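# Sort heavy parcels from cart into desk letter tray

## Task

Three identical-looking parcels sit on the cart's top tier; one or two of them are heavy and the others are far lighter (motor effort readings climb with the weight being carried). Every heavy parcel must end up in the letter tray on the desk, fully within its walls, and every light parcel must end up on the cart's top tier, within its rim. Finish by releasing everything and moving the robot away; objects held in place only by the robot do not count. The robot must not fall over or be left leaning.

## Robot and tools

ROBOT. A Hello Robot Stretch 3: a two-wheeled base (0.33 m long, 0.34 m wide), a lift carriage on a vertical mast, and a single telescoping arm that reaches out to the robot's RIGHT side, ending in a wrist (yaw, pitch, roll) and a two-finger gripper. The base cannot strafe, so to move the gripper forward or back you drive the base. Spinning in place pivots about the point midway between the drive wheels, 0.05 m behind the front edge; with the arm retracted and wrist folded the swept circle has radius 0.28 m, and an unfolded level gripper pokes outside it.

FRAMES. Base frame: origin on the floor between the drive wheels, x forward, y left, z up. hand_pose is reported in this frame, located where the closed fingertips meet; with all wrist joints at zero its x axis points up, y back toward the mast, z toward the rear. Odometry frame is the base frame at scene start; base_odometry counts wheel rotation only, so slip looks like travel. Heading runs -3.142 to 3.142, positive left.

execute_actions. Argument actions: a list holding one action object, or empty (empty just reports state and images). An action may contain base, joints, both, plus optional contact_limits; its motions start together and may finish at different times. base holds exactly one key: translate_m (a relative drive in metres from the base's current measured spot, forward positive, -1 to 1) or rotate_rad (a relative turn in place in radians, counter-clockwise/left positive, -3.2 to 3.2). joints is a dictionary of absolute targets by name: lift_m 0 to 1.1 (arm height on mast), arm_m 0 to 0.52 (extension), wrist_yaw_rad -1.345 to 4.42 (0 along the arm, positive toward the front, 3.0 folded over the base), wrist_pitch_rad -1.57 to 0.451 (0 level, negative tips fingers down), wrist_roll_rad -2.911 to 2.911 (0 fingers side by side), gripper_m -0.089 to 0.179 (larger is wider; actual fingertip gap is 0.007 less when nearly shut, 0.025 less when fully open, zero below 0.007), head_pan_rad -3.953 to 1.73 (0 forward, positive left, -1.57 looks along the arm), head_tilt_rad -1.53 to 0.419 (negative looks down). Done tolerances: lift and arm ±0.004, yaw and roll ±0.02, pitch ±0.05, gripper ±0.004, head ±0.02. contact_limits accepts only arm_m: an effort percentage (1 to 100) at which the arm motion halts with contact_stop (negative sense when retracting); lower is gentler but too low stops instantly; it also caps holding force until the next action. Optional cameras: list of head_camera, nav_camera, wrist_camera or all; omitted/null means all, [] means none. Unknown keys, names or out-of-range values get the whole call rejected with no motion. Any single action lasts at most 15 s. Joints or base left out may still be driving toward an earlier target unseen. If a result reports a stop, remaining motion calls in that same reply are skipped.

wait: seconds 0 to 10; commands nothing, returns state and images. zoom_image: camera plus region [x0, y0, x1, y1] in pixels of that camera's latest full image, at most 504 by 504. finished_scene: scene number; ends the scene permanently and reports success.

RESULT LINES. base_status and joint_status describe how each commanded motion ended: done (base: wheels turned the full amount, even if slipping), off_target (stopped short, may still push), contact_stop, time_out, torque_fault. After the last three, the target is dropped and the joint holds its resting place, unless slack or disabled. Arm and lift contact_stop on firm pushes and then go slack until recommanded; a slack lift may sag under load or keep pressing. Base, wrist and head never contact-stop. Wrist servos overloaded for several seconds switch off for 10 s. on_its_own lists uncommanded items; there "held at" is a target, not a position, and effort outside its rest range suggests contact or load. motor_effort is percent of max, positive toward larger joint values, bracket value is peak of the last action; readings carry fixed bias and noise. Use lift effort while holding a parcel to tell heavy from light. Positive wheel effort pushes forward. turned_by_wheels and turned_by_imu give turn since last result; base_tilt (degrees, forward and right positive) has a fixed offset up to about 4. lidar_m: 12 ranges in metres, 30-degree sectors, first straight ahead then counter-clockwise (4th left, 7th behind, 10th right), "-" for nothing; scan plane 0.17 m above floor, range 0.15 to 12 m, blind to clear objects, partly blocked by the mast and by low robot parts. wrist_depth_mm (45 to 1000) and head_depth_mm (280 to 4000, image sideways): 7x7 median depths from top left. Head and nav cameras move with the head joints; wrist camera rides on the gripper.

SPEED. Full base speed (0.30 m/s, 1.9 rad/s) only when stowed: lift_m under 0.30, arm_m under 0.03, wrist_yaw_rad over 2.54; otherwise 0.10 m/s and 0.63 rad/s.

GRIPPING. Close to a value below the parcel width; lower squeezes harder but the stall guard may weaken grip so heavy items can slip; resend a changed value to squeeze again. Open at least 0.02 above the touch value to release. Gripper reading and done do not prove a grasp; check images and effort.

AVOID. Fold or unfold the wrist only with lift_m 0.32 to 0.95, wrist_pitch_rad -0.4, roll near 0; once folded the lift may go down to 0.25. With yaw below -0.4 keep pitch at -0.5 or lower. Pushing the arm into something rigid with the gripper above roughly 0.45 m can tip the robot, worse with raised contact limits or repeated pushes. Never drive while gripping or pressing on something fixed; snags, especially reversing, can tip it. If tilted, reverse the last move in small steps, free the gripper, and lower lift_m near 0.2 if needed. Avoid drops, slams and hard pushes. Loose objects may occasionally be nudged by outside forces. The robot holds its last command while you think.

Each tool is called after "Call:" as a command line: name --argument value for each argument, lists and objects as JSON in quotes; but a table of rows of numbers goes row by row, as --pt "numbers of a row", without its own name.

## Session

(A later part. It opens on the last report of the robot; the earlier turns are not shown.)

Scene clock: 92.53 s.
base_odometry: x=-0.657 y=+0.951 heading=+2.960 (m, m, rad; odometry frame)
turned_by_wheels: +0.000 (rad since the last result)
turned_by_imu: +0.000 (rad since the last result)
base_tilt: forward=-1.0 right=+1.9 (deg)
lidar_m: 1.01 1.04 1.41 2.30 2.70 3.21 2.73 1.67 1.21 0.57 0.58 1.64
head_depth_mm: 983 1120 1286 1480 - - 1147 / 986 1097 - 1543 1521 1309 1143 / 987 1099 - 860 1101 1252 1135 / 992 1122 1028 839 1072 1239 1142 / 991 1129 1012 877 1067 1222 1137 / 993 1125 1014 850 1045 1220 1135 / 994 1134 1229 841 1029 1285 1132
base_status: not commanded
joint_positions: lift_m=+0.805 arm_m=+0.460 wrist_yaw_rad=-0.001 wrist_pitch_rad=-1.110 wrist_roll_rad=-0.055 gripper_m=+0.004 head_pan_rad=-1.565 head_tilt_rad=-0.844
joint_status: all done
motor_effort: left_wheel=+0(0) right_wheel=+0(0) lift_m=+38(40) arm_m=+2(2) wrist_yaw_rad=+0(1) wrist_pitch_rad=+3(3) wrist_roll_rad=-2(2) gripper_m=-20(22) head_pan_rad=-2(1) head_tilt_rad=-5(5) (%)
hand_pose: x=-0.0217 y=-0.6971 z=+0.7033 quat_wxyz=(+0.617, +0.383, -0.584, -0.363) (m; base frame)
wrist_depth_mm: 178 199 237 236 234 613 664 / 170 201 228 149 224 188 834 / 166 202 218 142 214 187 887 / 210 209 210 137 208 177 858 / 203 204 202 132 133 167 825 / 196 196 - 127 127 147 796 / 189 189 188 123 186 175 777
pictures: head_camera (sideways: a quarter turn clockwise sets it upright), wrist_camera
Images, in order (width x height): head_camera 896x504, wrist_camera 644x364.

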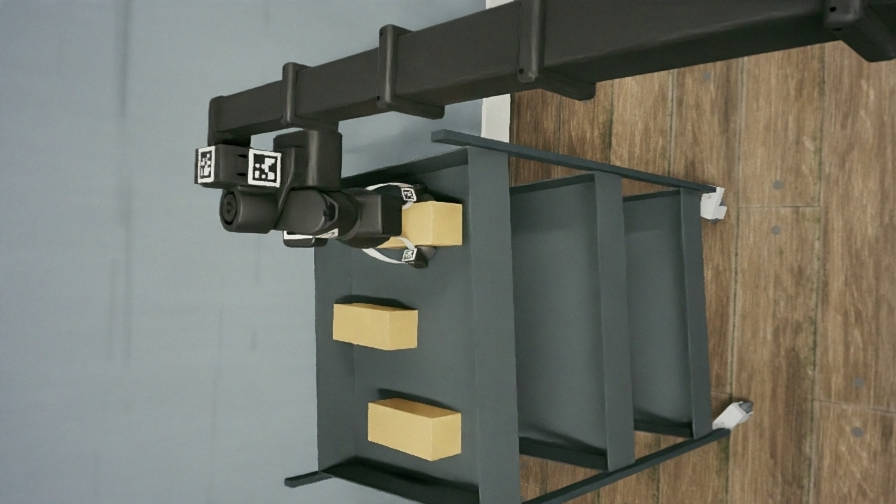

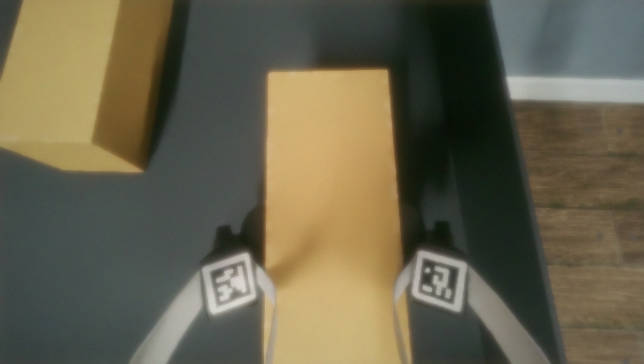

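Call:
execute_actions --actions '[{"joints":{"lift_m":0.787}}]' --cameras '[]'

Call:
execute_actions --actions '[{"joints":{"gripper_m":0.08}}]' --cameras '[]'

Call:
execute_actions --actions '[{"joints":{"lift_m":0.85}}]' --cameras '[]'

Call:
execute_actions --actions '[{"base":{"translate_m":0.14},"joints":{"arm_m":0.518,"wrist_pitch_rad":-1.0,"wrist_roll_rad":0,"gripper_m":0.095}}]' --cameras '["wrist_camera","head_camera"]'

Scene clock: 102.00 s.
base_odometry: x=-0.657 y=+0.951 heading=+2.960 (m, m, rad; odometry frame)
turned_by_wheels: +0.000 (rad since the last result)
turned_by_imu: -0.001 (rad since the last result)
base_tilt: forward=-1.0 right=+1.9 (deg)
lidar_m: 1.01 1.04 1.40 2.30 2.71 3.20 2.73 1.67 1.21 0.57 0.58 1.64
head_depth_mm: 981 1116 1288 1487 - - - / 983 1097 - 1493 1527 1308 1144 / 985 1104 - 860 1103 1255 1137 / 988 1124 1030 843 1074 1241 1134 / 998 1125 1014 879 1071 1223 1133 / 990 1133 1019 851 1046 1218 1127 / 1002 1134 1230 840 1029 1284 1129
base_status: not commanded
joint_positions: lift_m=+0.787 arm_m=+0.460 wrist_yaw_rad=-0.001 wrist_pitch_rad=-1.110 wrist_roll_rad=-0.055 gripper_m=+0.004 head_pan_rad=-1.565 head_tilt_rad=-0.844
joint_status: all done
motor_effort: left_wheel=+0(0) right_wheel=-1(1) lift_m=+29(36) arm_m=+2(2) wrist_yaw_rad=+1(1) wrist_pitch_rad=+3(4) wrist_roll_rad=-2(1) gripper_m=-21(20) head_pan_rad=-2(2) head_tilt_rad=-4(5) (%)
hand_pose: x=-0.0217 y=-0.6970 z=+0.6856 quat_wxyz=(+0.617, +0.383, -0.584, -0.363) (m; base frame)
wrist_depth_mm: 157 199 215 214 214 168 665 / 152 201 207 149 204 159 795 / 158 196 199 143 197 151 866 / 192 192 191 138 190 153 848 / 185 184 185 132 133 156 797 / 179 178 - 127 127 148 781 / 173 172 173 123 170 169 751
pictures: none
No camera images: the call's "cameras" was empty. Leave "cameras" out to get every camera's image.

Scene clock: 103.27 s.
base_odometry: x=-0.657 y=+0.951 heading=+2.960 (m, m, rad; odometry frame)
turned_by_wheels: +0.000 (rad since the last result)
turned_by_imu: +0.000 (rad since the last result)
base_tilt: forward=-1.0 right=+2.0 (deg)
lidar_m: 1.01 1.04 1.40 2.30 2.70 3.21 2.74 1.67 1.21 0.57 0.58 1.64
head_depth_mm: 980 1114 1292 1486 - - - / 981 1097 - 1497 1518 1310 1139 / 988 1097 - 858 1100 1253 1134 / 987 1125 1028 839 1077 1241 1138 / 993 1121 1009 877 1067 1221 1137 / 990 1131 1021 850 1041 1212 1137 / 994 1134 1233 838 1032 1291 1132
base_status: not commanded
joint_positions: lift_m=+0.787 arm_m=+0.460 wrist_yaw_rad=-0.001 wrist_pitch_rad=-1.110 wrist_roll_rad=-0.055 gripper_m=+0.080 head_pan_rad=-1.565 head_tilt_rad=-0.844
joint_status: all done
motor_effort: left_wheel=+0(0) right_wheel=-1(0) lift_m=+29(29) arm_m=+2(2) wrist_yaw_rad=+1(1) wrist_pitch_rad=+3(4) wrist_roll_rad=-2(1) gripper_m=+1(82) head_pan_rad=-2(2) head_tilt_rad=-5(4) (%)
hand_pose: x=-0.0217 y=-0.6971 z=+0.6856 quat_wxyz=(+0.617, +0.383, -0.584, -0.363) (m; base frame)
wrist_depth_mm: 157 198 216 216 215 168 657 / 152 201 208 150 205 158 824 / 157 197 199 145 197 151 881 / 192 193 193 138 189 153 836 / 186 185 185 134 135 151 813 / 179 179 - 129 130 138 793 / 173 173 171 125 169 170 754
pictures: none
No camera images: the call's "cameras" was empty. Leave "cameras" out to get every camera's image.

Scene clock: 104.67 s.
base_odometry: x=-0.657 y=+0.951 heading=+2.960 (m, m, rad; odometry frame)
turned_by_wheels: +0.000 (rad since the last result)
turned_by_imu: +0.000 (rad since the last result)
base_tilt: forward=-1.1 right=+1.9 (deg)
lidar_m: 1.01 1.04 1.40 2.29 2.70 3.22 2.73 1.67 1.21 0.57 0.58 1.64
head_depth_mm: 981 1113 1230 - - 1296 1149 / 985 1076 1325 1532 1522 1304 1146 / 985 - 1287 859 1104 1257 1138 / 988 1131 1026 854 1070 1244 1137 / 994 1124 1010 876 1070 1219 1135 / 995 1135 1016 851 1044 1215 1132 / 997 1134 1232 837 1032 1294 1128
base_status: not commanded
joint_positions: lift_m=+0.850 arm_m=+0.460 wrist_yaw_rad=-0.001 wrist_pitch_rad=-1.109 wrist_roll_rad=-0.055 gripper_m=+0.080 head_pan_rad=-1.565 head_tilt_rad=-0.844
joint_status: all done
motor_effort: left_wheel=+0(0) right_wheel=-1(1) lift_m=+37(40) arm_m=+2(2) wrist_yaw_rad=+1(1) wrist_pitch_rad=+3(4) wrist_roll_rad=-2(1) gripper_m=+0(0) head_pan_rad=-2(2) head_tilt_rad=-3(4) (%)
hand_pose: x=-0.0217 y=-0.6973 z=+0.7484 quat_wxyz=(+0.618, +0.382, -0.584, -0.362) (m; base frame)
wrist_depth_mm: 284 230 285 288 286 655 664 / 275 223 278 276 271 857 816 / 263 214 267 211 261 944 951 / 255 241 257 203 254 919 903 / 249 247 250 196 244 860 869 / 241 239 - 188 234 842 828 / 231 230 231 183 228 199 796
pictures: none
No camera images: the call's "cameras" was empty. Leave "cameras" out to get every camera's image.

Scene clock: 107.30 s.
base_odometry: x=-0.795 y=+0.976 heading=+2.960 (m, m, rad; odometry frame)
turned_by_wheels: +0.000 (rad since the last result)
turned_by_imu: +0.000 (rad since the last result)
base_tilt: forward=-1.0 right=+1.9 (deg)
lidar_m: 0.86 0.89 1.21 2.29 2.41 3.33 2.87 1.67 0.59 0.55 0.56 1.54
head_depth_mm: 976 1117 1237 - - 1295 1147 / 983 - 1021 837 1067 1248 1148 / 988 - 1013 880 1073 1231 1139 / 986 1122 994 879 1048 1223 1136 / 992 1125 1222 854 1021 1214 1131 / 993 1131 1251 1438 1436 1290 1123 / 993 1129 1313 1571 1503 1286 1131
base_status: done
joint_positions: lift_m=+0.850 arm_m=+0.518 wrist_yaw_rad=-0.001 wrist_pitch_rad=-1.011 wrist_roll_rad=-0.004 gripper_m=+0.095 head_pan_rad=-1.565 head_tilt_rad=-0.844
joint_status: all done
motor_effort: left_wheel=+0(3) right_wheel=-1(3) lift_m=+37(37) arm_m=+3(4) wrist_yaw_rad=+1(1) wrist_pitch_rad=+4(3) wrist_roll_rad=+2(3) gripper_m=+0(62) head_pan_rad=-2(2) head_tilt_rad=-4(4) (%)
hand_pose: x=-0.0217 y=-0.7782 z=+0.7586 quat_wxyz=(+0.620, +0.343, -0.617, -0.342) (m; base frame)
wrist_depth_mm: 528 527 529 535 534 537 522 / 643 626 591 252 251 251 241 / 249 257 273 231 278 281 258 / 272 275 274 218 269 265 259 / 260 262 261 207 256 253 250 / 240 200 246 197 241 194 193 / 195 194 235 232 231 226 183
pictures: head_camera (sideways: a quarter turn clockwise sets it upright), wrist_camera
Images, in order (width x height): head_camera 896x504, wrist_camera 644x364.

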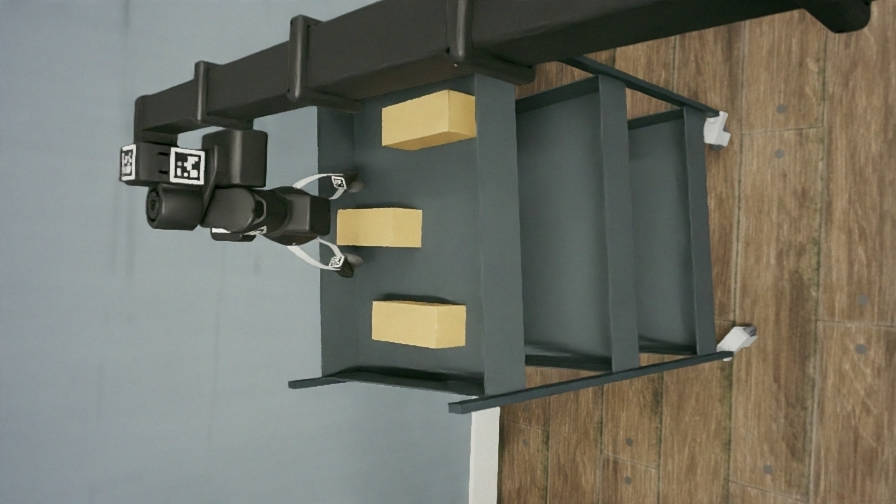

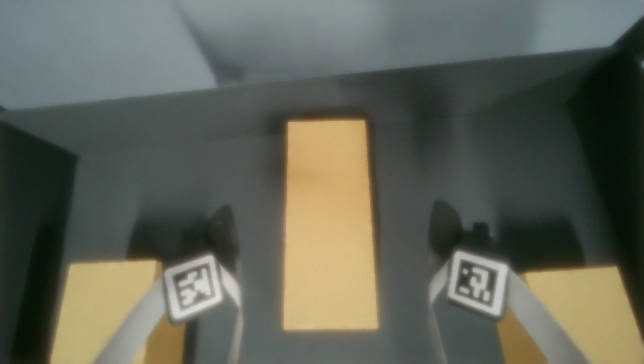

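Call:
execute_actions --actions '[{"joints":{"lift_m":0.768,"wrist_pitch_rad":-0.92}}]' --cameras '["wrist_camera"]'

Call:
execute_actions --actions '[{"joints":{"gripper_m":-0.01}}]' --cameras '[]'

Call:
execute_actions --actions '[{"joints":{"lift_m":0.788}}]' --cameras '["wrist_camera"]'

Scene clock: 117.53 s.
base_odometry: x=-0.795 y=+0.976 heading=+2.960 (m, m, rad; odometry frame)
turned_by_wheels: +0.000 (rad since the last result)
turned_by_imu: -0.001 (rad since the last result)
base_tilt: forward=-1.0 right=+2.0 (deg)
lidar_m: 0.87 0.90 1.20 2.30 2.41 3.33 2.87 1.67 0.59 0.55 0.56 1.53
head_depth_mm: 981 1117 1290 1413 - - - / 985 1108 1232 839 1079 1230 1145 / 984 1095 - 884 1075 1226 1138 / 990 1122 1029 882 1047 1224 1138 / 992 1130 1216 852 1019 1214 1136 / 996 1127 1254 1444 1440 1292 1135 / 995 1135 1313 1568 1494 1287 1129
base_status: not commanded
joint_positions: lift_m=+0.768 arm_m=+0.518 wrist_yaw_rad=-0.001 wrist_pitch_rad=-0.933 wrist_roll_rad=-0.004 gripper_m=+0.095 head_pan_rad=-1.565 head_tilt_rad=-0.844
joint_status: all done
motor_effort: left_wheel=+0(0) right_wheel=-1(1) lift_m=+28(35) arm_m=+3(3) wrist_yaw_rad=+0(1) wrist_pitch_rad=+5(4) wrist_roll_rad=+2(2) gripper_m=+0(0) head_pan_rad=-2(2) head_tilt_rad=-4(4) (%)
hand_pose: x=-0.0217 y=-0.7958 z=+0.6867 quat_wxyz=(+0.633, +0.319, -0.630, -0.318) (m; base frame)
wrist_depth_mm: 477 449 171 172 172 174 181 / 176 180 187 180 200 212 216 / 214 213 213 152 210 211 206 / 206 203 201 143 195 195 194 / 191 191 188 134 181 184 181 / 163 179 175 126 170 174 171 / 137 165 165 118 160 163 137
pictures: wrist_camera
Images, in order (width x height): wrist_camera 644x364.

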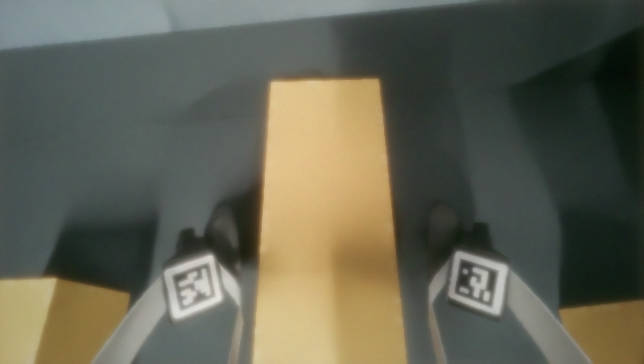

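Scene clock: 119.07 s.
base_odometry: x=-0.795 y=+0.976 heading=+2.960 (m, m, rad; odometry frame)
turned_by_wheels: +0.000 (rad since the last result)
turned_by_imu: +0.000 (rad since the last result)
base_tilt: forward=-1.0 right=+2.0 (deg)
lidar_m: 0.87 0.89 1.21 2.29 2.41 3.31 2.87 1.67 0.59 0.55 0.56 1.53
head_depth_mm: 982 1107 1289 1415 - - - / 980 1108 1234 840 1082 1232 1142 / 984 1100 - 885 1077 1230 1141 / 992 1120 1020 880 1044 1226 1137 / 992 1121 1223 854 1021 1214 1132 / 991 1128 1254 1438 1436 1288 1136 / 993 1135 1319 1558 1492 1289 1130
base_status: not commanded
joint_positions: lift_m=+0.768 arm_m=+0.518 wrist_yaw_rad=-0.001 wrist_pitch_rad=-0.932 wrist_roll_rad=-0.004 gripper_m=-0.009 head_pan_rad=-1.565 head_tilt_rad=-0.844
joint_status: all done
motor_effort: left_wheel=+0(0) right_wheel=-2(2) lift_m=+28(28) arm_m=+3(3) wrist_yaw_rad=+1(1) wrist_pitch_rad=+4(4) wrist_roll_rad=+1(2) gripper_m=-26(100) head_pan_rad=-2(2) head_tilt_rad=-4(6) (%)
hand_pose: x=-0.0217 y=-0.7960 z=+0.6868 quat_wxyz=(+0.633, +0.318, -0.630, -0.318) (m; base frame)
wrist_depth_mm: 472 452 450 172 172 173 180 / 176 180 187 181 200 212 217 / 213 214 214 154 210 208 207 / 205 203 201 142 195 196 192 / 191 190 188 134 135 184 181 / 163 179 - 126 125 173 171 / 136 165 167 119 163 163 144
pictures: none
No camera images: the call's "cameras" was empty. Leave "cameras" out to get every camera's image.

Scene clock: 120.00 s.
base_odometry: x=-0.795 y=+0.976 heading=+2.960 (m, m, rad; odometry frame)
turned_by_wheels: +0.000 (rad since the last result)
turned_by_imu: +0.000 (rad since the last result)
base_tilt: forward=-1.0 right=+2.0 (deg)
lidar_m: 0.87 0.90 1.21 2.29 2.41 3.32 2.87 1.67 0.59 0.55 0.56 1.53
head_depth_mm: 979 1113 1287 1450 - - - / 980 1098 - 825 1074 1233 1147 / 984 1091 1013 884 1074 1225 1141 / 984 1117 1026 880 1044 1225 1139 / 989 1128 1224 851 1024 1211 1136 / 994 1130 1251 1444 1434 1292 1134 / 995 1133 1310 1558 1501 1288 1131
base_status: not commanded
joint_positions: lift_m=+0.788 arm_m=+0.518 wrist_yaw_rad=-0.001 wrist_pitch_rad=-0.935 wrist_roll_rad=-0.004 gripper_m=-0.005 head_pan_rad=-1.565 head_tilt_rad=-0.844
joint_status: all done
motor_effort: left_wheel=+1(0) right_wheel=-1(2) lift_m=+38(39) arm_m=+3(3) wrist_yaw_rad=+1(1) wrist_pitch_rad=+6(6) wrist_roll_rad=+1(3) gripper_m=-24(26) head_pan_rad=-1(2) head_tilt_rad=-5(4) (%)
hand_pose: x=-0.0217 y=-0.7952 z=+0.7060 quat_wxyz=(+0.633, +0.319, -0.630, -0.319) (m; base frame)
wrist_depth_mm: 488 488 491 480 476 458 194 / 192 192 191 181 202 214 222 / 214 225 230 153 230 229 227 / 227 225 221 143 214 216 213 / 211 209 208 134 135 201 200 / 148 196 - 126 125 191 189 / 141 170 184 119 178 179 143
pictures: wrist_camera
Images, in order (width x height): wrist_camera 644x364.

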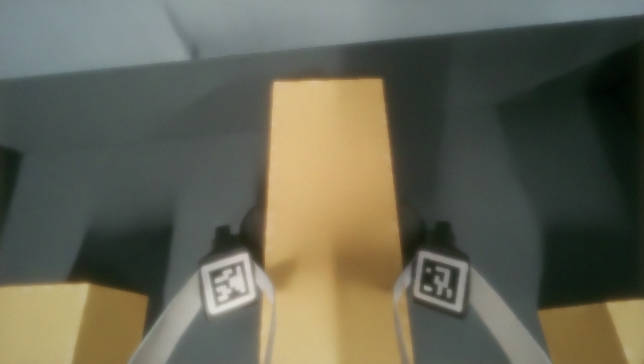

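Call:
execute_actions --actions '[{"joints":{"lift_m":0.769}}]' --cameras '[]'

Call:
execute_actions --actions '[{"joints":{"gripper_m":0.08}}]' --cameras '[]'

Call:
execute_actions --actions '[{"joints":{"lift_m":0.835}}]' --cameras '[]'

Call:
execute_actions --actions '[{"base":{"translate_m":0.135},"joints":{"arm_m":0.44}}]' --cameras '["wrist_camera","head_camera"]'

Scene clock: 128.57 s.
base_odometry: x=-0.795 y=+0.976 heading=+2.960 (m, m, rad; odometry frame)
turned_by_wheels: +0.000 (rad since the last result)
turned_by_imu: -0.001 (rad since the last result)
base_tilt: forward=-1.0 right=+2.0 (deg)
lidar_m: 0.87 0.90 1.21 2.29 2.41 3.34 2.87 1.67 0.59 0.55 0.56 1.53
head_depth_mm: 981 1115 1290 1424 - - - / 981 1103 1219 840 1080 1229 1149 / 987 1102 1021 884 1073 1229 1146 / 988 1123 1024 881 1048 1232 1138 / 988 1126 1217 853 1016 1215 1132 / 995 1131 1254 1438 1435 1283 1132 / 999 1137 1310 1562 1505 1287 1129
base_status: not commanded
joint_positions: lift_m=+0.769 arm_m=+0.518 wrist_yaw_rad=-0.001 wrist_pitch_rad=-0.936 wrist_roll_rad=-0.004 gripper_m=+0.007 head_pan_rad=-1.565 head_tilt_rad=-0.844
joint_status: all done
on_its_own: gripper_m is held at +0.006, not at your -0.010, by its stall guard, which is not easing now
motor_effort: left_wheel=+0(0) right_wheel=-1(1) lift_m=+29(35) arm_m=+3(3) wrist_yaw_rad=+1(1) wrist_pitch_rad=+6(6) wrist_roll_rad=+2(2) gripper_m=-20(20) head_pan_rad=-2(1) head_tilt_rad=-4(4) (%)
hand_pose: x=-0.0217 y=-0.7952 z=+0.6873 quat_wxyz=(+0.633, +0.319, -0.629, -0.319) (m; base frame)
wrist_depth_mm: 478 458 172 172 172 175 181 / 177 181 188 182 202 212 217 / 214 213 215 154 211 210 207 / 205 204 201 143 195 196 194 / 191 190 189 134 135 183 182 / 163 179 - 126 126 173 171 / 137 165 167 119 162 163 144
pictures: none
No camera images: the call's "cameras" was empty. Leave "cameras" out to get every camera's image.

Scene clock: 129.80 s.
base_odometry: x=-0.795 y=+0.976 heading=+2.960 (m, m, rad; odometry frame)
turned_by_wheels: +0.000 (rad since the last result)
turned_by_imu: +0.000 (rad since the last result)
base_tilt: forward=-1.0 right=+1.9 (deg)
lidar_m: 0.87 0.89 1.21 2.29 2.41 3.33 2.86 1.67 0.60 0.55 0.56 1.54
head_depth_mm: 980 1115 1294 1434 - - - / 985 1109 1224 841 1085 1228 1145 / 983 1101 1018 882 1075 1228 1142 / 986 1120 1023 880 1047 1223 1136 / 988 1123 1218 851 1019 1212 1134 / 996 1129 1248 1436 1433 1296 1132 / 992 1133 1312 1562 1499 1288 1130
base_status: not commanded
joint_positions: lift_m=+0.769 arm_m=+0.518 wrist_yaw_rad=-0.001 wrist_pitch_rad=-0.933 wrist_roll_rad=-0.004 gripper_m=+0.080 head_pan_rad=-1.565 head_tilt_rad=-0.844
joint_status: all done
motor_effort: left_wheel=+0(0) right_wheel=-1(1) lift_m=+29(29) arm_m=+3(3) wrist_yaw_rad=+1(1) wrist_pitch_rad=+5(6) wrist_roll_rad=+2(2) gripper_m=+0(83) head_pan_rad=-2(1) head_tilt_rad=-4(4) (%)
hand_pose: x=-0.0217 y=-0.7957 z=+0.6876 quat_wxyz=(+0.633, +0.319, -0.630, -0.318) (m; base frame)
wrist_depth_mm: 467 471 452 172 174 173 180 / 176 180 188 181 200 212 218 / 213 213 215 154 211 210 208 / 205 204 203 144 195 197 195 / 193 191 191 135 137 184 183 / 145 180 - 126 127 175 172 / 137 165 166 120 162 164 143
pictures: none
No camera images: the call's "cameras" was empty. Leave "cameras" out to get every camera's image.

Scene clock: 131.23 s.
base_odometry: x=-0.795 y=+0.976 heading=+2.960 (m, m, rad; odometry frame)
turned_by_wheels: +0.000 (rad since the last result)
turned_by_imu: +0.000 (rad since the last result)
base_tilt: forward=-1.0 right=+1.9 (deg)
lidar_m: 0.87 0.89 1.21 2.29 2.40 3.34 2.87 1.67 0.59 0.56 0.56 1.53
head_depth_mm: 980 1115 1259 - - 1285 1146 / 982 1075 1025 835 1056 1247 1148 / 986 - 1017 884 1077 1234 1139 / 989 1112 994 882 1046 1224 1135 / 989 1125 1221 851 1024 1214 1134 / 991 1130 1251 1439 1428 1288 1135 / 994 1135 1314 1565 1502 1289 1130
base_status: not commanded
joint_positions: lift_m=+0.835 arm_m=+0.518 wrist_yaw_rad=-0.001 wrist_pitch_rad=-0.932 wrist_roll_rad=-0.004 gripper_m=+0.080 head_pan_rad=-1.565 head_tilt_rad=-0.844
joint_status: all done
motor_effort: left_wheel=+0(1) right_wheel=-1(1) lift_m=+37(38) arm_m=+3(3) wrist_yaw_rad=+1(1) wrist_pitch_rad=+4(4) wrist_roll_rad=+2(2) gripper_m=+0(0) head_pan_rad=-2(2) head_tilt_rad=-4(4) (%)
hand_pose: x=-0.0217 y=-0.7959 z=+0.7534 quat_wxyz=(+0.633, +0.318, -0.630, -0.318) (m; base frame)
wrist_depth_mm: 484 487 491 488 491 492 490 / 583 571 581 587 562 546 237 / 654 243 246 237 256 270 253 / 262 270 271 215 269 265 257 / 260 259 259 201 253 249 244 / 245 243 - 190 234 237 233 / 185 187 227 179 222 221 175
pictures: none
No camera images: the call's "cameras" was empty. Leave "cameras" out to get every camera's image.

Scene clock: 133.90 s.
base_odometry: x=-0.928 y=+1.001 heading=+2.960 (m, m, rad; odometry frame)
turned_by_wheels: +0.000 (rad since the last result)
turned_by_imu: +0.000 (rad since the last result)
base_tilt: forward=-1.0 right=+2.0 (deg)
lidar_m: 0.73 0.75 1.02 2.30 2.65 3.45 3.02 1.66 0.58 0.53 1.20 1.40
head_depth_mm: 976 1113 1222 - - 1223 1146 / 982 1072 1001 876 1027 1231 1150 / 985 1077 - 861 1026 1228 1142 / 987 1119 1248 848 999 1216 1140 / 988 1121 1295 1554 1504 1292 1134 / 989 1132 1313 1552 1502 1296 1130 / 995 1130 1312 1557 1505 1287 1131
base_status: done
joint_positions: lift_m=+0.835 arm_m=+0.440 wrist_yaw_rad=-0.001 wrist_pitch_rad=-0.932 wrist_roll_rad=-0.004 gripper_m=+0.080 head_pan_rad=-1.565 head_tilt_rad=-0.844
joint_status: all done
motor_effort: left_wheel=+0(2) right_wheel=-1(4) lift_m=+37(37) arm_m=-4(5) wrist_yaw_rad=+1(1) wrist_pitch_rad=+4(4) wrist_roll_rad=+2(2) gripper_m=+1(0) head_pan_rad=-2(2) head_tilt_rad=-4(4) (%)
hand_pose: x=-0.0217 y=-0.7188 z=+0.7535 quat_wxyz=(+0.633, +0.318, -0.630, -0.318) (m; base frame)
wrist_depth_mm: 576 579 534 540 266 268 268 / 685 682 265 284 296 247 298 / 858 855 288 293 288 231 277 / - - 268 267 268 216 256 / 921 913 255 205 252 234 242 / 860 863 - 192 194 238 234 / 823 831 223 181 222 222 219
pictures: head_camera (sideways: a quarter turn clockwise sets it upright), wrist_camera
Images, in order (width x height): head_camera 896x504, wrist_camera 644x364.

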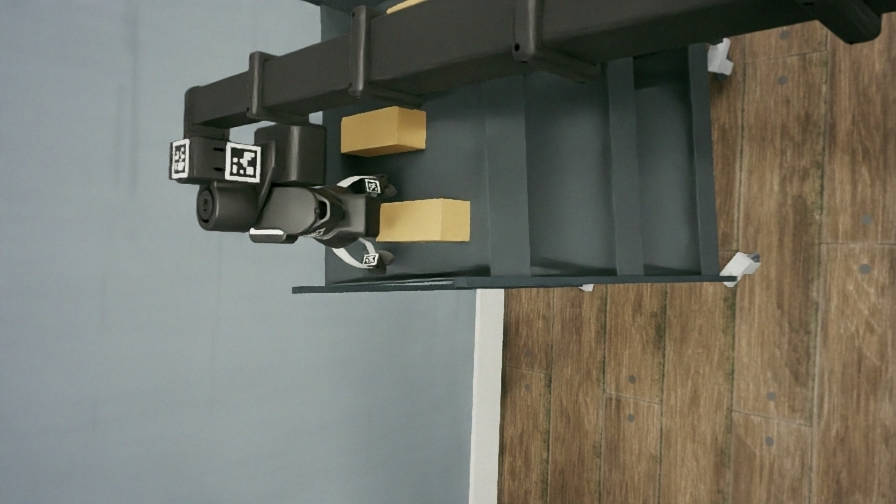

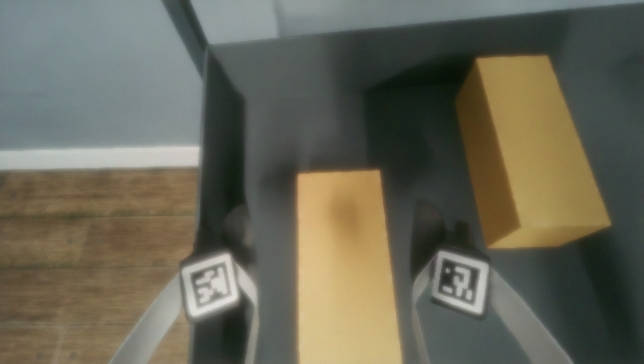

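Call:
execute_actions --actions '[{"base":{"translate_m":-0.008},"joints":{"arm_m":0.428}}]' --cameras '[]'

Call:
execute_actions --actions '[{"joints":{"lift_m":0.767}}]' --cameras '["wrist_camera"]'

Call:
execute_actions --actions '[{"joints":{"gripper_m":0.0}}]' --cameras '[]'

Call:
execute_actions --actions '[{"joints":{"lift_m":0.79}}]' --cameras '["wrist_camera","head_camera"]'

Scene clock: 142.93 s.
base_odometry: x=-0.920 y=+0.999 heading=+2.960 (m, m, rad; odometry frame)
turned_by_wheels: +0.000 (rad since the last result)
turned_by_imu: -0.001 (rad since the last result)
base_tilt: forward=-1.0 right=+2.0 (deg)
lidar_m: 0.74 0.76 1.03 2.29 2.65 3.44 2.99 1.67 0.58 0.53 1.21 1.40
head_depth_mm: 979 1113 1228 - - 1222 1147 / 985 1075 996 876 1028 1227 1142 / 982 1075 - 860 1024 1232 1142 / 983 1119 1216 858 1025 1220 1139 / 988 1124 1275 1559 1506 1298 1136 / 994 1128 1302 1552 1507 1291 1133 / 997 1129 1304 1568 1495 1286 1133
base_status: done
joint_positions: lift_m=+0.835 arm_m=+0.428 wrist_yaw_rad=-0.001 wrist_pitch_rad=-0.932 wrist_roll_rad=-0.004 gripper_m=+0.080 head_pan_rad=-1.565 head_tilt_rad=-0.844
joint_status: all done
motor_effort: left_wheel=+0(3) right_wheel=-1(4) lift_m=+37(37) arm_m=-4(5) wrist_yaw_rad=+1(1) wrist_pitch_rad=+4(4) wrist_roll_rad=+2(2) gripper_m=+0(0) head_pan_rad=-2(2) head_tilt_rad=-4(5) (%)
hand_pose: x=-0.0217 y=-0.7068 z=+0.7535 quat_wxyz=(+0.633, +0.318, -0.630, -0.318) (m; base frame)
wrist_depth_mm: 584 595 554 268 272 264 282 / 712 703 284 305 303 247 302 / 869 862 285 291 287 229 282 / - - 265 216 269 217 262 / 935 922 249 203 255 244 248 / 854 873 - 190 234 236 233 / 820 804 222 180 223 222 221
pictures: none
No camera images: the call's "cameras" was empty. Leave "cameras" out to get every camera's image.

Scene clock: 144.40 s.
base_odometry: x=-0.920 y=+0.999 heading=+2.960 (m, m, rad; odometry frame)
turned_by_wheels: +0.000 (rad since the last result)
turned_by_imu: +0.000 (rad since the last result)
base_tilt: forward=-1.0 right=+1.9 (deg)
lidar_m: 0.74 0.76 1.03 2.30 2.66 3.43 3.00 1.66 0.58 0.53 1.20 1.40
head_depth_mm: 984 1114 1205 841 - - - / 984 1112 - 876 1029 1233 1144 / 982 1113 - 859 1029 1226 1141 / 985 1124 1223 848 1025 1216 1134 / 991 1124 1273 1548 1499 1296 1134 / 996 1129 1299 1550 1503 1297 1135 / 991 1134 1316 1558 1496 1295 1125
base_status: not commanded
joint_positions: lift_m=+0.767 arm_m=+0.428 wrist_yaw_rad=-0.001 wrist_pitch_rad=-0.932 wrist_roll_rad=-0.004 gripper_m=+0.080 head_pan_rad=-1.565 head_tilt_rad=-0.844
joint_status: all done
motor_effort: left_wheel=+0(0) right_wheel=-1(1) lift_m=+28(32) arm_m=-4(4) wrist_yaw_rad=+1(1) wrist_pitch_rad=+4(4) wrist_roll_rad=+2(3) gripper_m=+1(0) head_pan_rad=-2(2) head_tilt_rad=-4(5) (%)
hand_pose: x=-0.0217 y=-0.7069 z=+0.6858 quat_wxyz=(+0.633, +0.318, -0.630, -0.318) (m; base frame)
wrist_depth_mm: 590 211 243 244 245 196 173 / 700 198 232 230 228 197 159 / 866 174 214 153 209 199 148 / 907 156 200 142 194 190 172 / 862 148 189 133 136 183 181 / 814 128 - 125 126 173 171 / 764 124 165 118 160 163 162
pictures: wrist_camera
Images, in order (width x height): wrist_camera 644x364.

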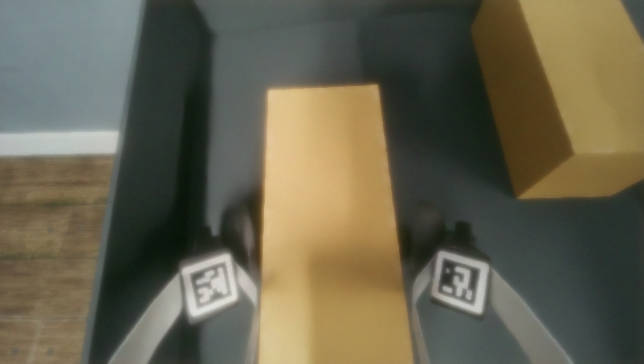

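Scene clock: 145.70 s.
base_odometry: x=-0.920 y=+0.999 heading=+2.960 (m, m, rad; odometry frame)
turned_by_wheels: +0.000 (rad since the last result)
turned_by_imu: +0.000 (rad since the last result)
base_tilt: forward=-1.0 right=+2.0 (deg)
lidar_m: 0.74 0.76 1.03 2.29 2.66 3.45 2.99 1.66 0.58 0.53 1.21 1.40
head_depth_mm: 982 1108 1205 843 - - - / 982 1117 - 875 1030 1230 1146 / 988 1120 - 861 1030 1232 1143 / 987 1120 1215 849 1026 1215 1140 / 991 1125 1268 1557 1515 1294 1138 / 989 1128 1306 1548 1505 1292 1134 / 997 1126 1310 1554 1498 1291 1131
base_status: not commanded
joint_positions: lift_m=+0.767 arm_m=+0.428 wrist_yaw_rad=-0.001 wrist_pitch_rad=-0.930 wrist_roll_rad=-0.004 gripper_m=+0.001 head_pan_rad=-1.565 head_tilt_rad=-0.844
joint_status: all done
motor_effort: left_wheel=+0(1) right_wheel=-2(2) lift_m=+28(28) arm_m=-4(4) wrist_yaw_rad=+1(1) wrist_pitch_rad=+3(4) wrist_roll_rad=+2(2) gripper_m=-23(99) head_pan_rad=-2(2) head_tilt_rad=-5(4) (%)
hand_pose: x=-0.0217 y=-0.7073 z=+0.6861 quat_wxyz=(+0.633, +0.318, -0.630, -0.317) (m; base frame)
wrist_depth_mm: 587 551 242 243 244 196 174 / 703 197 232 231 228 198 159 / 872 173 213 153 211 199 149 / 918 165 201 143 196 191 169 / 859 149 189 134 135 183 182 / 819 134 - 126 125 172 171 / 765 122 167 119 162 163 162
pictures: none
No camera images: the call's "cameras" was empty. Leave "cameras" out to get every camera's image.

Scene clock: 146.67 s.
base_odometry: x=-0.920 y=+0.999 heading=+2.960 (m, m, rad; odometry frame)
turned_by_wheels: +0.000 (rad since the last result)
turned_by_imu: +0.000 (rad since the last result)
base_tilt: forward=-1.0 right=+1.9 (deg)
lidar_m: 0.74 0.76 1.03 2.29 2.65 3.46 3.00 1.66 0.58 0.53 1.21 1.40
head_depth_mm: 978 1112 1204 841 - - - / 980 1115 - 872 1032 1227 1141 / 982 1095 - 860 1025 1226 1141 / 985 1123 1217 845 1026 1214 1142 / 993 1129 1271 1548 1505 1295 1132 / 992 1130 1309 1550 1499 1295 1131 / 996 1132 1311 1560 1506 1294 1133
base_status: not commanded
joint_positions: lift_m=+0.790 arm_m=+0.428 wrist_yaw_rad=-0.001 wrist_pitch_rad=-0.959 wrist_roll_rad=-0.004 gripper_m=+0.004 head_pan_rad=-1.565 head_tilt_rad=-0.844
joint_status: all done
motor_effort: left_wheel=+0(1) right_wheel=-1(1) lift_m=+42(44) arm_m=-4(4) wrist_yaw_rad=+1(1) wrist_pitch_rad=+15(16) wrist_roll_rad=+2(2) gripper_m=-21(23) head_pan_rad=-2(2) head_tilt_rad=-5(4) (%)
hand_pose: x=-0.0217 y=-0.7009 z=+0.7048 quat_wxyz=(+0.629, +0.327, -0.626, -0.326) (m; base frame)
wrist_depth_mm: 609 590 250 259 258 199 199 / 726 668 246 247 245 197 179 / 882 819 233 154 227 199 167 / 929 185 216 143 211 208 202 / 873 175 201 135 136 200 199 / 848 158 - 126 127 190 187 / 778 161 181 119 177 180 178
pictures: head_camera (sideways: a quarter turn clockwise sets it upright), wrist_camera
Images, in order (width x height): head_camera 896x504, wrist_camera 644x364.

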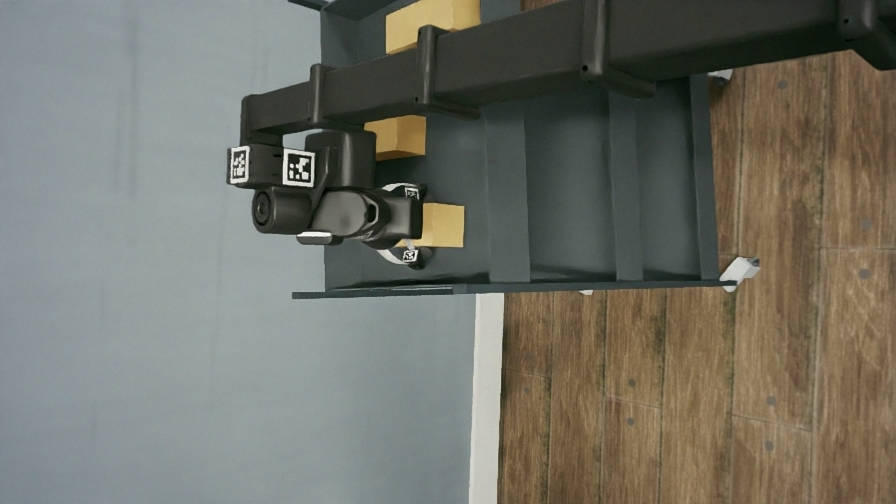

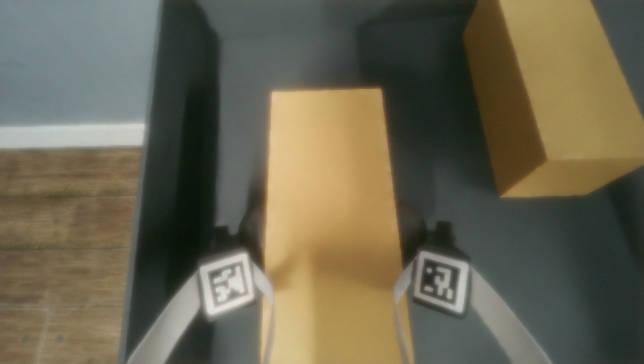

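Call:
execute_actions --actions '[{"joints":{"lift_m":0.9}}]' --cameras '[]'

Call:
execute_actions --actions '[{"base":{"rotate_rad":-0.565},"joints":{"lift_m":1.0,"arm_m":0.3,"head_pan_rad":-2.9,"head_tilt_rad":-0.5}}]'

Call:
execute_actions --actions '[{"base":{"translate_m":-1},"joints":{"arm_m":0.0}}]' --cameras '[]'

Call:
execute_actions --actions '[{"base":{"translate_m":-1}}]'

Scene clock: 155.97 s.
base_odometry: x=-0.920 y=+0.999 heading=+2.960 (m, m, rad; odometry frame)
turned_by_wheels: +0.000 (rad since the last result)
turned_by_imu: -0.001 (rad since the last result)
base_tilt: forward=-1.0 right=+2.0 (deg)
lidar_m: 0.74 0.76 1.03 2.30 2.65 3.45 2.99 1.67 0.58 0.53 1.21 1.40
head_depth_mm: 976 1068 - 887 1035 1235 1140 / 961 - 1118 888 1030 1230 1145 / 984 - 998 880 1028 1224 1143 / 986 1121 1005 878 1021 1218 1139 / 990 1123 1269 1550 1507 1292 1136 / 986 1127 1308 1561 1513 1296 1135 / 994 1132 1311 1569 1499 1285 1131
base_status: not commanded
joint_positions: lift_m=+0.900 arm_m=+0.428 wrist_yaw_rad=-0.001 wrist_pitch_rad=-0.960 wrist_roll_rad=-0.004 gripper_m=+0.007 head_pan_rad=-1.565 head_tilt_rad=-0.844
joint_status: all done
on_its_own: gripper_m is held at +0.006, not at your +0.000, by its stall guard, which is not easing now
motor_effort: left_wheel=+0(0) right_wheel=-1(1) lift_m=+42(44) arm_m=-4(4) wrist_yaw_rad=+1(1) wrist_pitch_rad=+15(15) wrist_roll_rad=+2(2) gripper_m=-20(20) head_pan_rad=-2(2) head_tilt_rad=-5(4) (%)
hand_pose: x=-0.0217 y=-0.7006 z=+0.8146 quat_wxyz=(+0.629, +0.327, -0.626, -0.326) (m; base frame)
wrist_depth_mm: 603 605 586 610 625 593 583 / 740 738 335 321 326 330 358 / 924 910 360 154 341 301 342 / - - 338 144 316 277 326 / - - 958 135 136 300 299 / 919 935 - 126 127 293 286 / 869 860 277 119 273 276 273
pictures: none
No camera images: the call's "cameras" was empty. Leave "cameras" out to get every camera's image.

Scene clock: 158.17 s.
base_odometry: x=-0.920 y=+0.999 heading=+2.395 (m, m, rad; odometry frame)
turned_by_wheels: -0.565 (rad since the last result)
turned_by_imu: -0.574 (rad since the last result)
base_tilt: forward=-1.0 right=+1.9 (deg)
lidar_m: 1.42 0.74 0.76 0.99 2.38 2.46 3.45 3.00 1.74 0.59 0.53 1.19
head_depth_mm: 3356 3557 3894 3250 - - - / 3194 3495 3725 3036 2153 - - / 3081 3359 3614 2986 2152 - - / 3034 3248 3483 2987 2121 - - / 2919 3116 3373 2951 2179 - - / 2813 3066 3223 2959 2204 - - / 2757 2997 3189 2945 2190 - -
base_status: done
joint_positions: lift_m=+1.000 arm_m=+0.300 wrist_yaw_rad=-0.001 wrist_pitch_rad=-0.961 wrist_roll_rad=-0.004 gripper_m=+0.007 head_pan_rad=-2.893 head_tilt_rad=-0.507
joint_status: all done
on_its_own: gripper_m is held at +0.006, not at your +0.000, by its stall guard, which is not easing now
motor_effort: left_wheel=+2(6) right_wheel=-3(7) lift_m=+42(45) arm_m=-4(5) wrist_yaw_rad=+1(1) wrist_pitch_rad=+16(15) wrist_roll_rad=+2(2) gripper_m=-20(20) head_pan_rad=-3(33) head_tilt_rad=+5(36) (%)
hand_pose: x=-0.0217 y=-0.5725 z=+0.9146 quat_wxyz=(+0.628, +0.327, -0.626, -0.327) (m; base frame)
wrist_depth_mm: 628 511 848 - - - - / 463 501 516 - - - - / 433 470 425 154 - - - / 446 439 416 143 - - - / 427 416 423 134 136 - - / 396 398 - 126 127 - - / 381 560 851 120 941 941 916
pictures: head_camera (sideways: a quarter turn clockwise sets it upright), nav_camera (sideways: a quarter turn counterclockwise sets it upright), wrist_camera
Images, in order (width x height): head_camera 896x504, nav_camera 672x504, wrist_camera 644x364.

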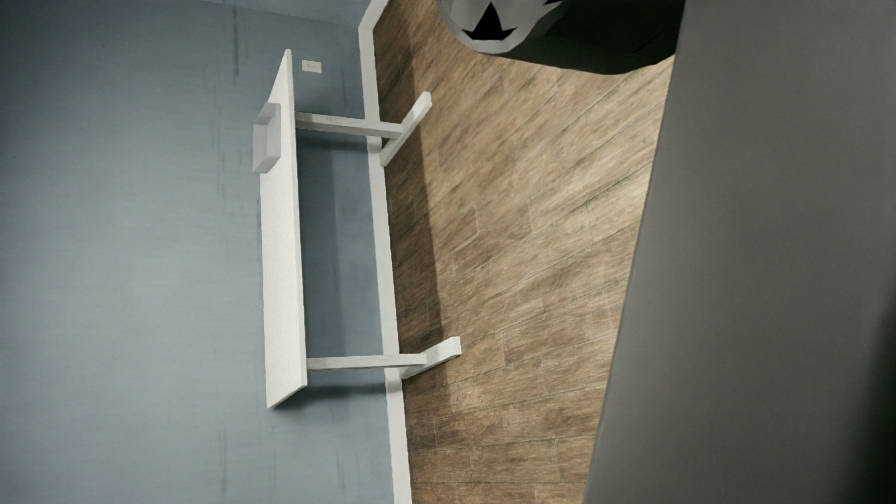

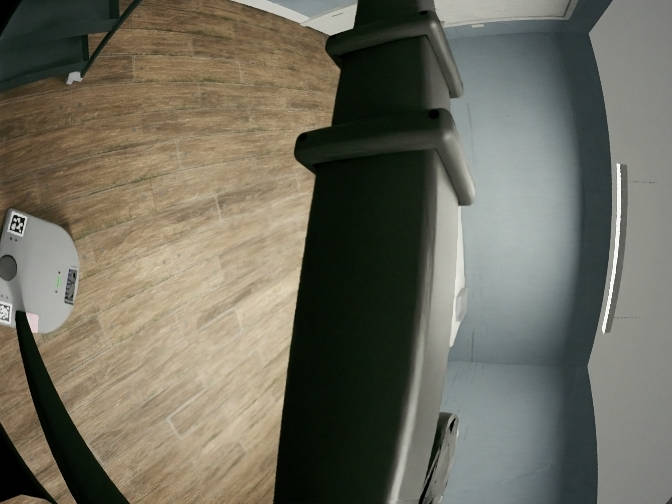

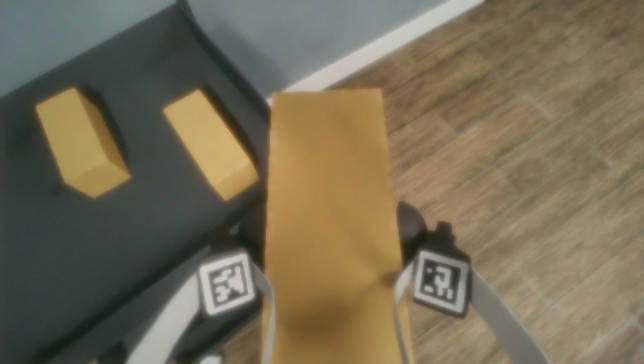

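Scene clock: 169.33 s.
base_odometry: x=-0.186 y=+0.320 heading=+2.395 (m, m, rad; odometry frame)
turned_by_wheels: +0.000 (rad since the last result)
turned_by_imu: -0.007 (rad since the last result)
base_tilt: forward=-1.0 right=+1.9 (deg)
lidar_m: 1.67 1.57 1.61 1.91 1.95 2.12 2.42 2.12 2.56 1.81 1.71 1.20
head_depth_mm: 2507 2721 2942 3095 - - - / 2392 2630 2768 3021 2123 - - / 2344 2535 2410 2694 2123 - - / 2271 2438 2522 2806 2121 - - / 2201 2377 2462 2741 2172 - - / 2139 2299 2253 2641 2214 - - / 2091 2228 2223 2548 2194 - -
base_status: done
joint_positions: lift_m=+1.000 arm_m=+0.001 wrist_yaw_rad=-0.001 wrist_pitch_rad=-0.961 wrist_roll_rad=-0.004 gripper_m=+0.007 head_pan_rad=-2.893 head_tilt_rad=-0.507
joint_status: all done
on_its_own: gripper_m is held at +0.006, not at your +0.000, by its stall guard, which is not easing now
motor_effort: left_wheel=+2(2) right_wheel=-3(5) lift_m=+42(42) arm_m=-4(4) wrist_yaw_rad=+1(1) wrist_pitch_rad=+15(15) wrist_roll_rad=+1(2) gripper_m=-20(20) head_pan_rad=-3(2) head_tilt_rad=+4(5) (%)
hand_pose: x=-0.0217 y=-0.2732 z=+0.9146 quat_wxyz=(+0.628, +0.327, -0.626, -0.327) (m; base frame)
wrist_depth_mm: - - - - - - - / - - - - - - - / - - - 154 - - - / - - - 144 - - - / - - - 135 135 - - / - - - 126 126 - - / - 985 949 119 933 924 935
pictures: none
No camera images: the call's "cameras" was empty. Leave "cameras" out to get every camera's image.

Scene clock: 180.50 s.
base_odometry: x=+0.548 y=-0.359 heading=+2.395 (m, m, rad; odometry frame)
turned_by_wheels: +0.000 (rad since the last result)
turned_by_imu: -0.007 (rad since the last result)
base_tilt: forward=-1.0 right=+2.0 (deg)
lidar_m: 2.23 2.41 1.93 1.45 1.51 1.54 1.42 1.75 1.44 2.34 2.27 2.12
head_depth_mm: 1687 1832 2008 2165 - - - / 1639 1777 1935 2016 2160 - - / 1588 1722 1843 1363 2045 - - / 1536 1648 1771 1349 1968 - - / 1488 1618 1722 1335 2028 - - / 1439 1549 1674 1329 1956 - - / 1409 1504 1613 1323 1074 - -
base_status: done
joint_positions: lift_m=+1.000 arm_m=+0.001 wrist_yaw_rad=-0.001 wrist_pitch_rad=-0.961 wrist_roll_rad=-0.004 gripper_m=+0.007 head_pan_rad=-2.893 head_tilt_rad=-0.507
joint_status: not commanded
on_its_own: gripper_m is held at +0.006, not at your +0.000, by its stall guard, which is not easing now
motor_effort: left_wheel=+2(3) right_wheel=-3(5) lift_m=+42(42) arm_m=-4(4) wrist_yaw_rad=+1(1) wrist_pitch_rad=+16(15) wrist_roll_rad=+1(2) gripper_m=-20(20) head_pan_rad=-2(3) head_tilt_rad=+4(6) (%)
hand_pose: x=-0.0217 y=-0.2732 z=+0.9146 quat_wxyz=(+0.628, +0.327, -0.626, -0.327) (m; base frame)
wrist_depth_mm: - - - - - - - / - - - - - - - / - - - 154 - - - / - - - 143 - - - / - - - 135 135 - - / - - - 126 127 - - / - 969 938 119 918 934 904
pictures: head_camera (sideways: a quarter turn clockwise sets it upright), nav_camera (sideways: a quarter turn counterclockwise sets it upright), wrist_camera
Images, in order (width x height): head_camera 896x504, nav_camera 672x504, wrist_camera 644x364.

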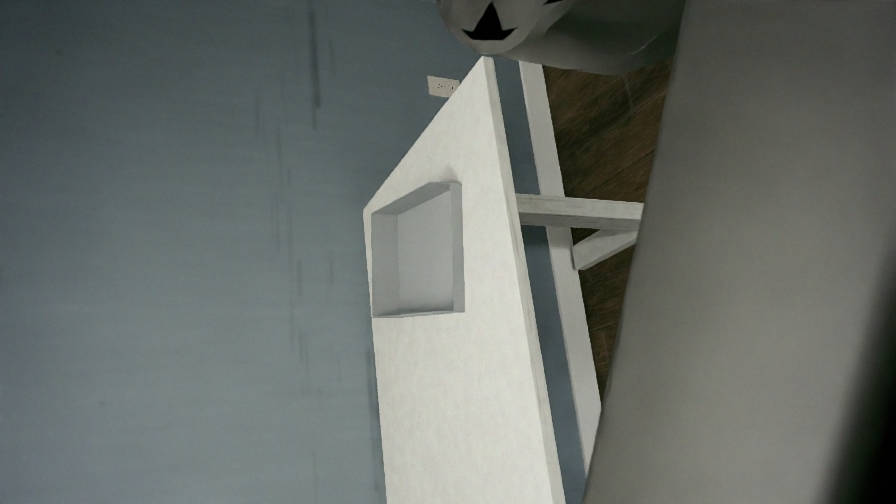

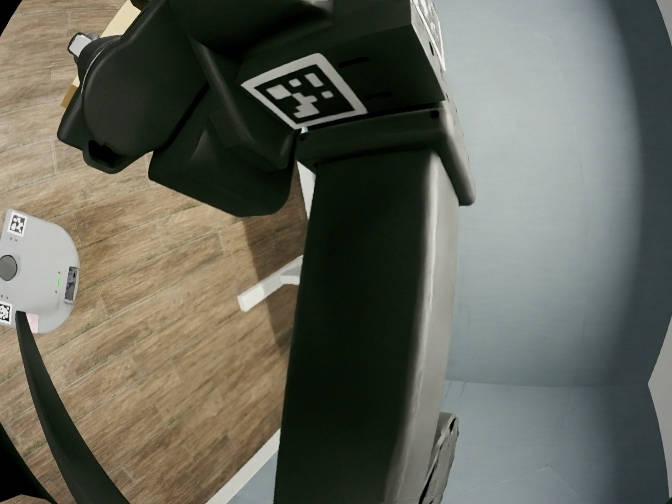

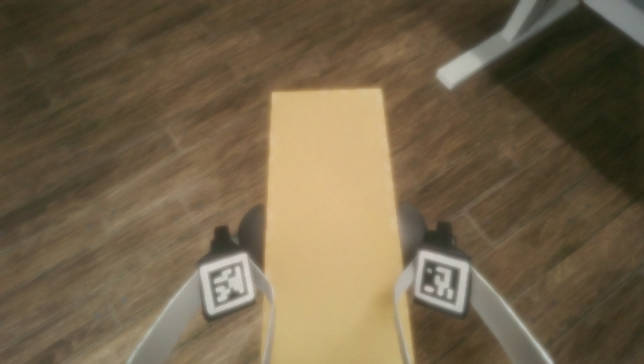

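Call:
execute_actions --actions '[{"base":{"translate_m":-0.6},"joints":{"head_pan_rad":-1.57,"head_tilt_rad":-0.75}}]' --cameras '["nav_camera"]'

Call:
execute_actions --actions '[{"base":{"rotate_rad":-1.09},"joints":{"arm_m":0.25}}]'

Scene clock: 191.37 s.
base_odometry: x=+0.989 y=-0.766 heading=+2.395 (m, m, rad; odometry frame)
turned_by_wheels: +0.000 (rad since the last result)
turned_by_imu: -0.005 (rad since the last result)
base_tilt: forward=-1.0 right=+1.9 (deg)
lidar_m: 2.70 2.91 1.58 1.25 1.18 1.20 1.32 0.84 1.28 1.25 2.57 2.66
head_depth_mm: 1340 1443 1276 - - - - / 1497 1607 1212 - - - - / 1694 1844 1205 - - - - / 1932 2155 1195 1431 1579 - 1164 / 2263 2554 1247 2033 1593 1368 1178 / 2305 2558 2668 2033 1622 1367 1174 / 2196 2395 2556 2018 1624 1367 1173
base_status: done
joint_positions: lift_m=+1.000 arm_m=+0.001 wrist_yaw_rad=-0.001 wrist_pitch_rad=-0.961 wrist_roll_rad=-0.004 gripper_m=+0.007 head_pan_rad=-1.577 head_tilt_rad=-0.741
joint_status: all done
on_its_own: gripper_m is held at +0.006, not at your +0.000, by its stall guard, which is not easing now
motor_effort: left_wheel=+2(3) right_wheel=-2(5) lift_m=+42(42) arm_m=-4(4) wrist_yaw_rad=+1(1) wrist_pitch_rad=+15(15) wrist_roll_rad=+2(2) gripper_m=-20(20) head_pan_rad=+3(36) head_tilt_rad=-6(32) (%)
hand_pose: x=-0.0217 y=-0.2732 z=+0.9146 quat_wxyz=(+0.628, +0.327, -0.626, -0.327) (m; base frame)
wrist_depth_mm: - - - - 475 461 451 / - - - - - 430 420 / - - - 154 - 425 391 / - - - 143 - - 373 / - - - 135 135 - - / - - - 126 127 - - / - 990 945 119 924 956 902
pictures: nav_camera (sideways: a quarter turn counterclockwise sets it upright)
Images, in order (width x height): nav_camera 672x504.

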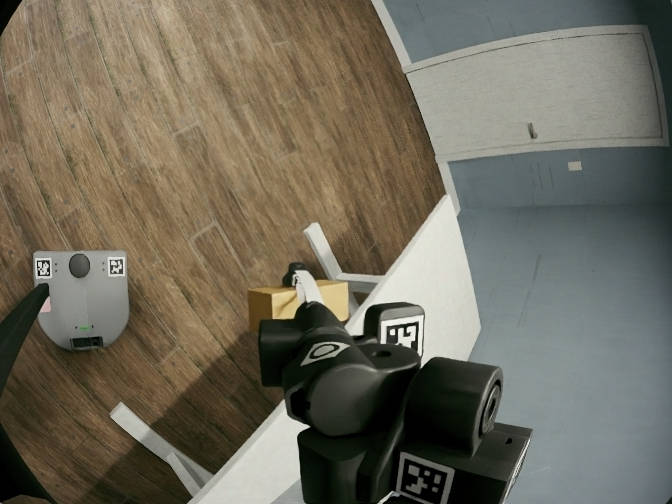

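Scene clock: 194.43 s.
base_odometry: x=+0.989 y=-0.766 heading=+1.305 (m, m, rad; odometry frame)
turned_by_wheels: -1.090 (rad since the last result)
turned_by_imu: -1.106 (rad since the last result)
base_tilt: forward=-1.0 right=+2.0 (deg)
lidar_m: 2.57 2.64 2.69 2.91 1.58 1.27 1.17 1.19 1.34 0.84 1.26 1.25
head_depth_mm: 1058 - 1395 989 757 1391 1188 / 1042 - 1086 912 753 1381 1186 / 1050 - - 799 729 1347 1178 / 1043 1155 1139 554 729 1377 1180 / 1032 1148 1187 885 724 1379 1177 / 1021 1139 1187 898 723 1329 1174 / 1017 1128 1174 890 721 1326 1170
base_status: done
joint_positions: lift_m=+1.000 arm_m=+0.250 wrist_yaw_rad=-0.001 wrist_pitch_rad=-0.961 wrist_roll_rad=-0.003 gripper_m=+0.007 head_pan_rad=-1.577 head_tilt_rad=-0.741
joint_status: all done
on_its_own: gripper_m is held at +0.006, not at your +0.000, by its stall guard, which is not easing now
motor_effort: left_wheel=+1(5) right_wheel=-2(6) lift_m=+43(42) arm_m=+3(3) wrist_yaw_rad=+0(1) wrist_pitch_rad=+15(16) wrist_roll_rad=+1(2) gripper_m=-20(21) head_pan_rad=+3(3) head_tilt_rad=-6(6) (%)
hand_pose: x=-0.0217 y=-0.5216 z=+0.9145 quat_wxyz=(+0.628, +0.327, -0.626, -0.327) (m; base frame)
wrist_depth_mm: 481 473 459 455 454 462 - / 446 438 423 427 430 424 - / 415 411 395 154 392 394 - / 393 385 378 144 363 369 376 / 368 359 361 134 136 353 347 / 346 344 - 126 127 332 332 / 327 327 320 119 320 919 967
pictures: head_camera (sideways: a quarter turn clockwise sets it upright), nav_camera (sideways: a quarter turn counterclockwise sets it upright), wrist_camera
Images, in order (width x height): head_camera 896x504, nav_camera 672x504, wrist_camera 644x364.

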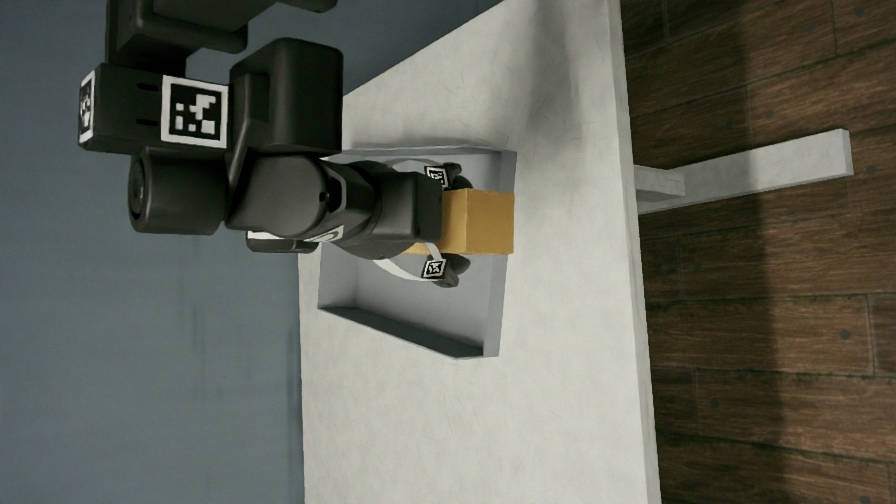

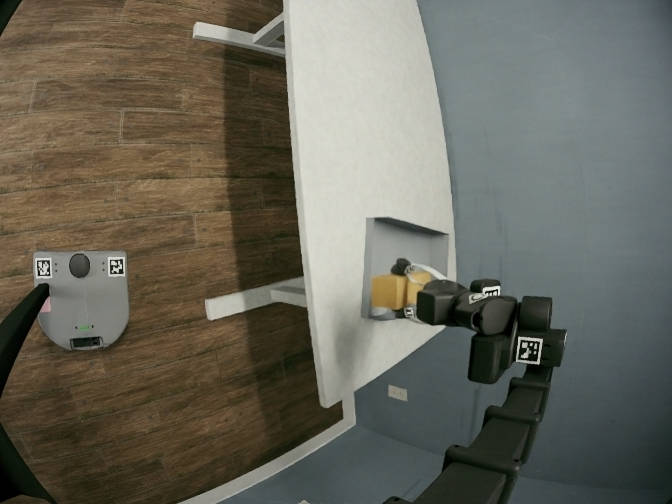

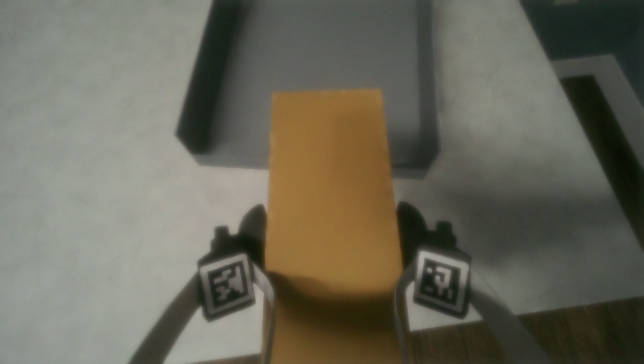

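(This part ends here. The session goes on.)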